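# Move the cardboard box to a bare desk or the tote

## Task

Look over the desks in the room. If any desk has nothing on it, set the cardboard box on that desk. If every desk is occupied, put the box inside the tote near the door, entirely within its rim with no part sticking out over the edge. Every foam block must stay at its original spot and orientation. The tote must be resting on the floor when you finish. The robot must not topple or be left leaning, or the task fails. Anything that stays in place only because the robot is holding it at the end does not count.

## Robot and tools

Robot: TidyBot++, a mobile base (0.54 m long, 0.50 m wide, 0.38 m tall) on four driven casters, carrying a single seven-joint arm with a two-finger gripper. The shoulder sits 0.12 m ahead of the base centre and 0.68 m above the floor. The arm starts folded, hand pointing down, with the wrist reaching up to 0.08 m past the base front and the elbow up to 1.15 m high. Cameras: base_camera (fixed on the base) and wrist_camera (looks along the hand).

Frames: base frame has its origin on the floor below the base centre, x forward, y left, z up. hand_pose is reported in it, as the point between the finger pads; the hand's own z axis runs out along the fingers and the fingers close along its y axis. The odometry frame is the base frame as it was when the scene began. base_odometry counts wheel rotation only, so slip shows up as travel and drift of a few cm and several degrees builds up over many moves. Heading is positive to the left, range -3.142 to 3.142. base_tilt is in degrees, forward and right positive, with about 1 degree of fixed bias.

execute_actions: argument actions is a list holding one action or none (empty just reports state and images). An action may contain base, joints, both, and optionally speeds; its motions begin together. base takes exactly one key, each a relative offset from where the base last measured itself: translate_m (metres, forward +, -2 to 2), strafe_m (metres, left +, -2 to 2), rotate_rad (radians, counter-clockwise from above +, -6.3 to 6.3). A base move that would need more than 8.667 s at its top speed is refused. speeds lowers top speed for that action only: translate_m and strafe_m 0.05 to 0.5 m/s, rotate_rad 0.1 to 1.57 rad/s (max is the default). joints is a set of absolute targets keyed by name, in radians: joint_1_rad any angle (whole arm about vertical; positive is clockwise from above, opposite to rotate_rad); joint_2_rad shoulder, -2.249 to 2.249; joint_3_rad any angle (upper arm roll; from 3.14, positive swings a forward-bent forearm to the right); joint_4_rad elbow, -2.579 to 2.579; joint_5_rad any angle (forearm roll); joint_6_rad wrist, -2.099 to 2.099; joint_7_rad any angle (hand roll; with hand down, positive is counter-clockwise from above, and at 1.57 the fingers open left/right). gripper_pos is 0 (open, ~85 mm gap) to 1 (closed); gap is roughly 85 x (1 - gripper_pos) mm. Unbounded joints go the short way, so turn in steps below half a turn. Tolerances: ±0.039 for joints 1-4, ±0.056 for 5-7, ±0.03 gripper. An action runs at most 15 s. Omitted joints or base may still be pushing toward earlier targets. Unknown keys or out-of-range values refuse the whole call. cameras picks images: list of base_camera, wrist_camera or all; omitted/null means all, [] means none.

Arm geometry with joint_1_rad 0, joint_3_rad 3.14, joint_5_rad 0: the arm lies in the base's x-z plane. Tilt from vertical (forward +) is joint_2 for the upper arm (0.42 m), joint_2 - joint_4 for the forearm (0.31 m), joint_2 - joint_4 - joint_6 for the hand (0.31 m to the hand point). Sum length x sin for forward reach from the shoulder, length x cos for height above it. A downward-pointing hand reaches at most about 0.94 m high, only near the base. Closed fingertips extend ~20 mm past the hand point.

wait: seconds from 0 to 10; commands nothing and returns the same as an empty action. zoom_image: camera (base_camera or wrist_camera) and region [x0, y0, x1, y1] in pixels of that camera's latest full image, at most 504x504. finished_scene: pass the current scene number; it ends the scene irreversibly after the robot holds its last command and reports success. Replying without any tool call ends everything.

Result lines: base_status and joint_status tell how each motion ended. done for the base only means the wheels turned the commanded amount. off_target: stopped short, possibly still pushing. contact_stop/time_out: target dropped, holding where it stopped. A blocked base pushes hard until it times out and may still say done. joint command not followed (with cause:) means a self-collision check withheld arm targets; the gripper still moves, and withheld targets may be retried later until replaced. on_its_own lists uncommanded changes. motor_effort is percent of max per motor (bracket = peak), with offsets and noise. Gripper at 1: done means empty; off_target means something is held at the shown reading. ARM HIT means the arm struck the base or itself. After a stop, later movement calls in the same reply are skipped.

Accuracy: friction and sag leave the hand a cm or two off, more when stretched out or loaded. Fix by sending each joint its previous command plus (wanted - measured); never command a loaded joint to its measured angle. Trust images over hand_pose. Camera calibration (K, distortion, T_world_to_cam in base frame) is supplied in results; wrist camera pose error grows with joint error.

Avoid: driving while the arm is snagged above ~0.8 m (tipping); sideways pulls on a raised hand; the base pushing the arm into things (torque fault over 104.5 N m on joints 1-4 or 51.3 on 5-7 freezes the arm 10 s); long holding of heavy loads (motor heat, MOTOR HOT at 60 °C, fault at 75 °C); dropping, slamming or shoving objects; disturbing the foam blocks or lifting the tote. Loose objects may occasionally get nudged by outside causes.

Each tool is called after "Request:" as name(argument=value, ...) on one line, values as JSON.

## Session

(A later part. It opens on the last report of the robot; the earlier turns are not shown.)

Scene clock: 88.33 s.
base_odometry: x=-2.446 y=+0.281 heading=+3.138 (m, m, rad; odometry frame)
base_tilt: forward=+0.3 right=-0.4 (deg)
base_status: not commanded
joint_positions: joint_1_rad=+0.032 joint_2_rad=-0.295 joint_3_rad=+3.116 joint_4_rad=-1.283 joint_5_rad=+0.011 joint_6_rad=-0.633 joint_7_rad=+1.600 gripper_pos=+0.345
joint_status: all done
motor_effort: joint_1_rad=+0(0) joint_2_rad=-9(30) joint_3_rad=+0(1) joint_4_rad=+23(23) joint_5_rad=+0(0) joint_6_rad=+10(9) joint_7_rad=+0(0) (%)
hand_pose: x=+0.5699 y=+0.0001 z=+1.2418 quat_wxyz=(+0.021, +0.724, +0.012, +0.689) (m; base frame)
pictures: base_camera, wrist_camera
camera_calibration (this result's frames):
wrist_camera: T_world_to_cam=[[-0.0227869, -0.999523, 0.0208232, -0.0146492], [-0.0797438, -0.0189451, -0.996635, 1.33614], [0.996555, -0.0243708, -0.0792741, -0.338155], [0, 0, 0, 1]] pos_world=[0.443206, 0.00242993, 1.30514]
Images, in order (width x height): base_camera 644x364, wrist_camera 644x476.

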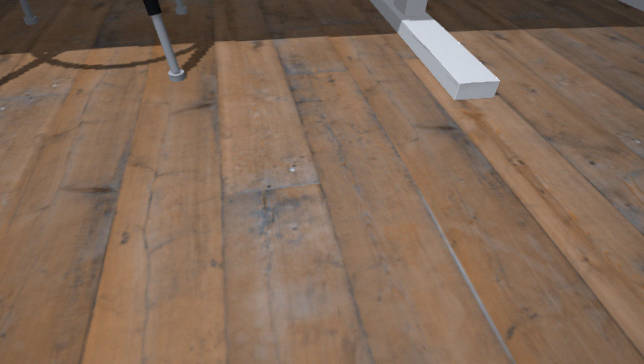

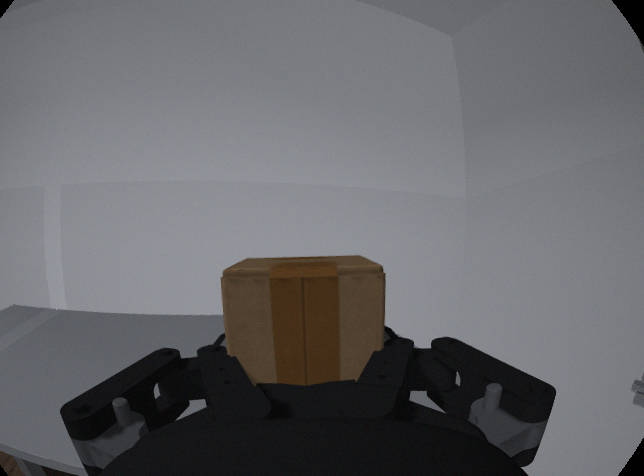

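Request:
execute_actions(actions=[{"base":{"translate_m":0.3},"speeds":{"translate_m":0.2}}], cameras=[])

Request:
execute_actions(actions=[{"joints":{"joint_4_rad":-1.75,"joint_6_rad":-0.14}}])

Scene clock: 90.77 s.
base_odometry: x=-2.746 y=+0.282 heading=+3.139 (m, m, rad; odometry frame)
base_tilt: forward=+0.3 right=-0.3 (deg)
base_status: done
joint_positions: joint_1_rad=+0.032 joint_2_rad=-0.295 joint_3_rad=+3.116 joint_4_rad=-1.286 joint_5_rad=+0.011 joint_6_rad=-0.633 joint_7_rad=+1.600 gripper_pos=+0.345
joint_status: not commanded
motor_effort: joint_1_rad=+0(0) joint_2_rad=-10(13) joint_3_rad=+0(1) joint_4_rad=+24(25) joint_5_rad=+1(0) joint_6_rad=+9(10) joint_7_rad=+0(0) (%)
hand_pose: x=+0.5702 y=+0.0000 z=+1.2399 quat_wxyz=(+0.021, +0.726, +0.012, +0.688) (m; base frame)
pictures: none
No camera images: the call's "cameras" was empty. Leave "cameras" out to get every camera's image.

Scene clock: 92.40 s.
base_odometry: x=-2.746 y=+0.282 heading=+3.139 (m, m, rad; odometry frame)
base_tilt: forward=+0.4 right=-0.3 (deg)
base_status: not commanded
joint_positions: joint_1_rad=+0.032 joint_2_rad=-0.295 joint_3_rad=+3.116 joint_4_rad=-1.738 joint_5_rad=+0.011 joint_6_rad=-0.180 joint_7_rad=+1.600 gripper_pos=+0.345
joint_status: all done
motor_effort: joint_1_rad=+0(0) joint_2_rad=-12(13) joint_3_rad=+0(0) joint_4_rad=+26(26) joint_5_rad=+0(0) joint_6_rad=+9(11) joint_7_rad=+0(0) (%)
hand_pose: x=+0.6190 y=+0.0001 z=+1.1081 quat_wxyz=(+0.020, +0.725, +0.014, +0.688) (m; base frame)
pictures: base_camera, wrist_camera
camera_calibration (this result's frames):
wrist_camera: T_world_to_cam=[[-0.0180975, -0.999581, 0.0225988, -0.0155907], [-0.0820707, -0.0210411, -0.996404, 1.20799], [0.996462, -0.0198871, -0.0816555, -0.39501], [0, 0, 0, 1]] pos_world=[0.492471, 0.00197767, 1.17174]
Images, in order (width x height): base_camera 644x364, wrist_camera 644x476.

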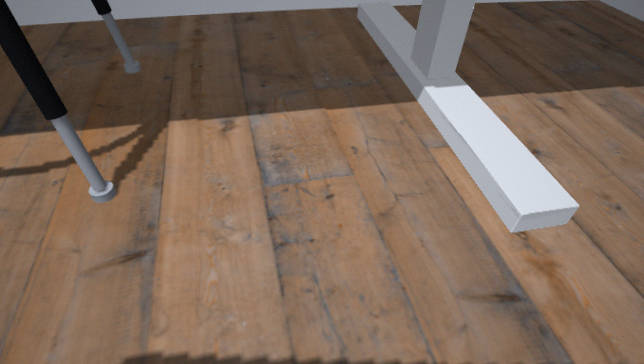

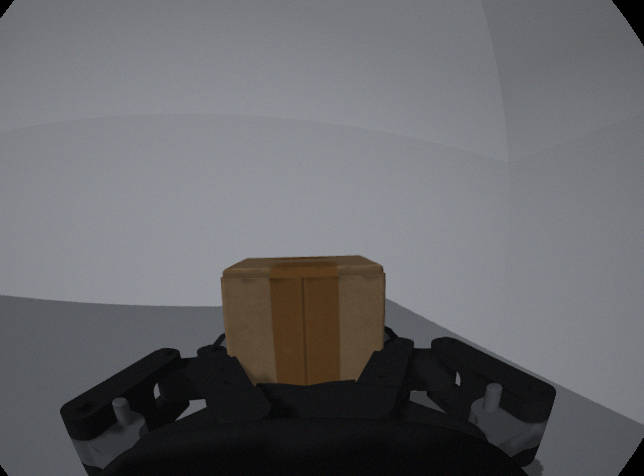

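Request:
execute_actions(actions=[{"joints":{"joint_4_rad":-1.97,"joint_6_rad":0.08}}], cameras=["wrist_camera"])

Request:
execute_actions(actions=[{"joints":{"joint_4_rad":-2.1,"joint_6_rad":0.21}}], cameras=["wrist_camera"])

Scene clock: 93.77 s.
base_odometry: x=-2.746 y=+0.282 heading=+3.139 (m, m, rad; odometry frame)
base_tilt: forward=+0.4 right=-0.4 (deg)
base_status: not commanded
joint_positions: joint_1_rad=+0.032 joint_2_rad=-0.295 joint_3_rad=+3.116 joint_4_rad=-1.961 joint_5_rad=+0.011 joint_6_rad=+0.040 joint_7_rad=+1.600 gripper_pos=+0.345
joint_status: all done
motor_effort: joint_1_rad=+0(0) joint_2_rad=-12(13) joint_3_rad=+0(1) joint_4_rad=+26(27) joint_5_rad=+0(1) joint_6_rad=+9(10) joint_7_rad=+0(0) (%)
hand_pose: x=+0.6201 y=+0.0003 z=+1.0374 quat_wxyz=(+0.019, +0.726, +0.015, +0.687) (m; base frame)
pictures: wrist_camera
camera_calibration (this result's frames):
wrist_camera: T_world_to_cam=[[-0.0155788, -0.999622, 0.0226651, -0.0153706], [-0.0847127, -0.0212668, -0.996178, 1.13912], [0.996284, -0.0174393, -0.0843493, -0.398984], [0, 0, 0, 1]] pos_world=[0.49376, 0.00190269, 1.10146]
Images, in order (width x height): wrist_camera 644x476.

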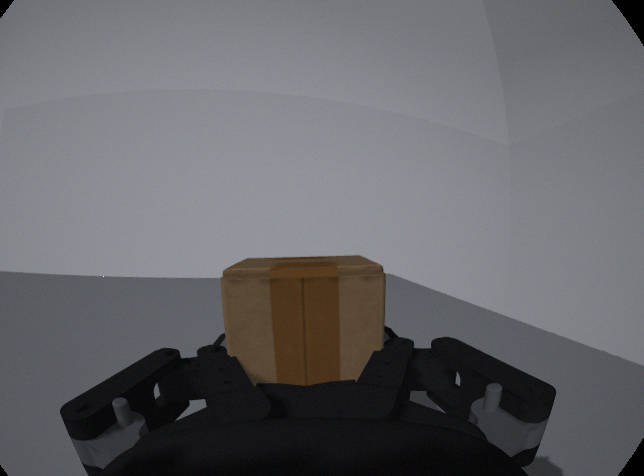

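Scene clock: 94.77 s.
base_odometry: x=-2.746 y=+0.282 heading=+3.139 (m, m, rad; odometry frame)
base_tilt: forward=+0.3 right=-0.4 (deg)
base_status: not commanded
joint_positions: joint_1_rad=+0.032 joint_2_rad=-0.295 joint_3_rad=+3.116 joint_4_rad=-2.086 joint_5_rad=+0.011 joint_6_rad=+0.174 joint_7_rad=+1.600 gripper_pos=+0.345
joint_status: all done
motor_effort: joint_1_rad=+1(0) joint_2_rad=-12(12) joint_3_rad=+0(0) joint_4_rad=+26(27) joint_5_rad=+0(1) joint_6_rad=+9(11) joint_7_rad=+0(0) (%)
hand_pose: x=+0.6141 y=+0.0006 z=+1.0015 quat_wxyz=(+0.019, +0.723, +0.015, +0.691) (m; base frame)
pictures: wrist_camera
camera_calibration (this result's frames):
wrist_camera: T_world_to_cam=[[-0.0142317, -0.999654, 0.0220989, -0.0146615], [-0.0750974, -0.0209701, -0.996956, 1.09773], [0.997075, -0.0158479, -0.074773, -0.406091], [0, 0, 0, 1]] pos_world=[0.487131, 0.00192728, 1.06434]
Images, in order (width x height): wrist_camera 644x476.

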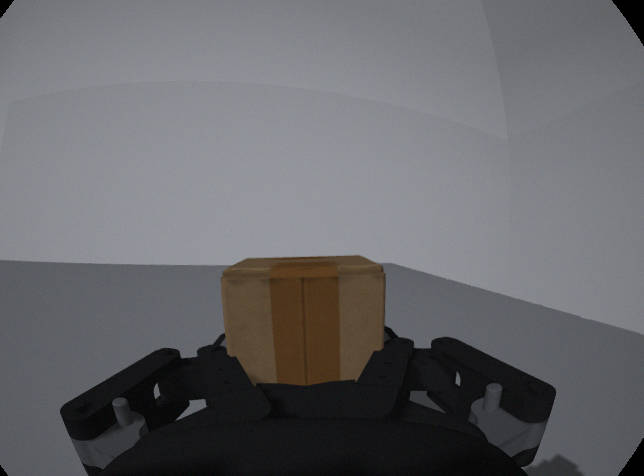

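Request:
execute_actions(actions=[{"joints":{"joint_4_rad":-2.2,"joint_6_rad":0.31}}], cameras=["wrist_camera"])

Scene clock: 95.80 s.
base_odometry: x=-2.746 y=+0.282 heading=+3.139 (m, m, rad; odometry frame)
base_tilt: forward=+0.3 right=-0.4 (deg)
base_status: not commanded
joint_positions: joint_1_rad=+0.032 joint_2_rad=-0.297 joint_3_rad=+3.116 joint_4_rad=-2.152 joint_5_rad=+0.011 joint_6_rad=+0.298 joint_7_rad=+1.600 gripper_pos=+0.345
joint_status: joint_4_rad off_target (ended at -2.152, target -2.200); the others done
motor_effort: joint_1_rad=+0(0) joint_2_rad=-8(12) joint_3_rad=+0(0) joint_4_rad=+20(26) joint_5_rad=+0(1) joint_6_rad=+6(9) joint_7_rad=+0(0) (%)
hand_pose: x=+0.6086 y=+0.0010 z=+1.0001 quat_wxyz=(+0.018, +0.702, +0.015, +0.712) (m; base frame)
pictures: wrist_camera
camera_calibration (this result's frames):
wrist_camera: T_world_to_cam=[[-0.0137308, -0.999686, 0.0209533, -0.0134054], [-0.0159534, -0.0207335, -0.999658, 1.06257], [0.999778, -0.0140603, -0.0156637, -0.461475], [0, 0, 0, 1]] pos_world=[0.478141, 0.00214111, 1.05526]
Images, in order (width x height): wrist_camera 644x476.

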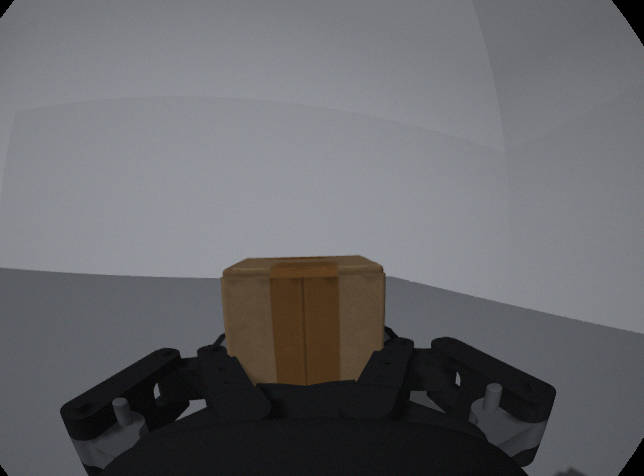

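Touching down. Release.

Request:
execute_actions(actions=[{"joints":{"joint_4_rad":-2.13,"gripper_pos":0}}], cameras=[])

Request:
execute_actions(actions=[{"base":{"translate_m":-0.4},"speeds":{"translate_m":0.2}}], cameras=["wrist_camera"])

Scene clock: 97.03 s.
base_odometry: x=-2.746 y=+0.282 heading=+3.139 (m, m, rad; odometry frame)
base_tilt: forward=+0.3 right=-0.4 (deg)
base_status: not commanded
joint_positions: joint_1_rad=+0.032 joint_2_rad=-0.297 joint_3_rad=+3.116 joint_4_rad=-2.151 joint_5_rad=+0.011 joint_6_rad=+0.298 joint_7_rad=+1.600 gripper_pos=+0.000
joint_status: all done
motor_effort: joint_1_rad=+0(0) joint_2_rad=-11(11) joint_3_rad=+0(1) joint_4_rad=+24(26) joint_5_rad=+0(1) joint_6_rad=+9(9) joint_7_rad=+0(1) (%)
hand_pose: x=+0.6087 y=+0.0010 z=+1.0007 quat_wxyz=(+0.018, +0.702, +0.015, +0.712) (m; base frame)
pictures: none
No camera images: the call's "cameras" was empty. Leave "cameras" out to get every camera's image.

Scene clock: 99.80 s.
base_odometry: x=-2.346 y=+0.281 heading=+3.139 (m, m, rad; odometry frame)
base_tilt: forward=+0.4 right=-0.4 (deg)
base_status: done
joint_positions: joint_1_rad=+0.032 joint_2_rad=-0.298 joint_3_rad=+3.116 joint_4_rad=-2.150 joint_5_rad=+0.011 joint_6_rad=+0.298 joint_7_rad=+1.600 gripper_pos=+0.000
joint_status: not commanded
motor_effort: joint_1_rad=+0(0) joint_2_rad=-10(14) joint_3_rad=+0(1) joint_4_rad=+24(26) joint_5_rad=+1(0) joint_6_rad=+8(10) joint_7_rad=+0(0) (%)
hand_pose: x=+0.6086 y=+0.0010 z=+1.0017 quat_wxyz=(+0.018, +0.701, +0.015, +0.713) (m; base frame)
pictures: wrist_camera
camera_calibration (this result's frames):
wrist_camera: T_world_to_cam=[[-0.0139368, -0.999684, 0.0209018, -0.0133442], [-0.0131452, -0.0207189, -0.999699, 1.06254], [0.999816, -0.0142074, -0.0128523, -0.464267], [0, 0, 0, 1]] pos_world=[0.477963, 0.0020787, 1.05653]
Images, in order (width x height): wrist_camera 644x476.

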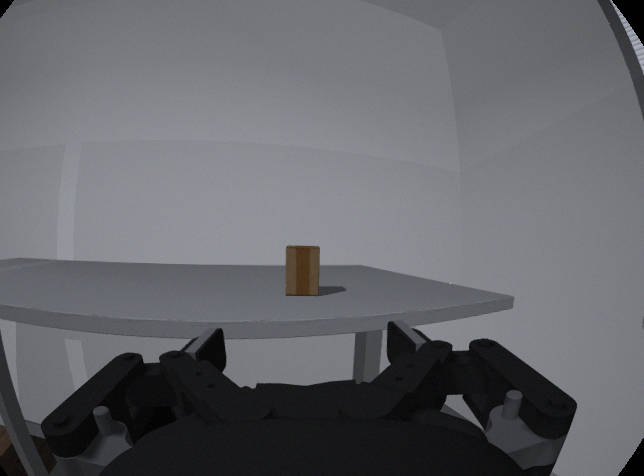

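Request:
finished_scene(scene=1)

The scene is finished: the task was done.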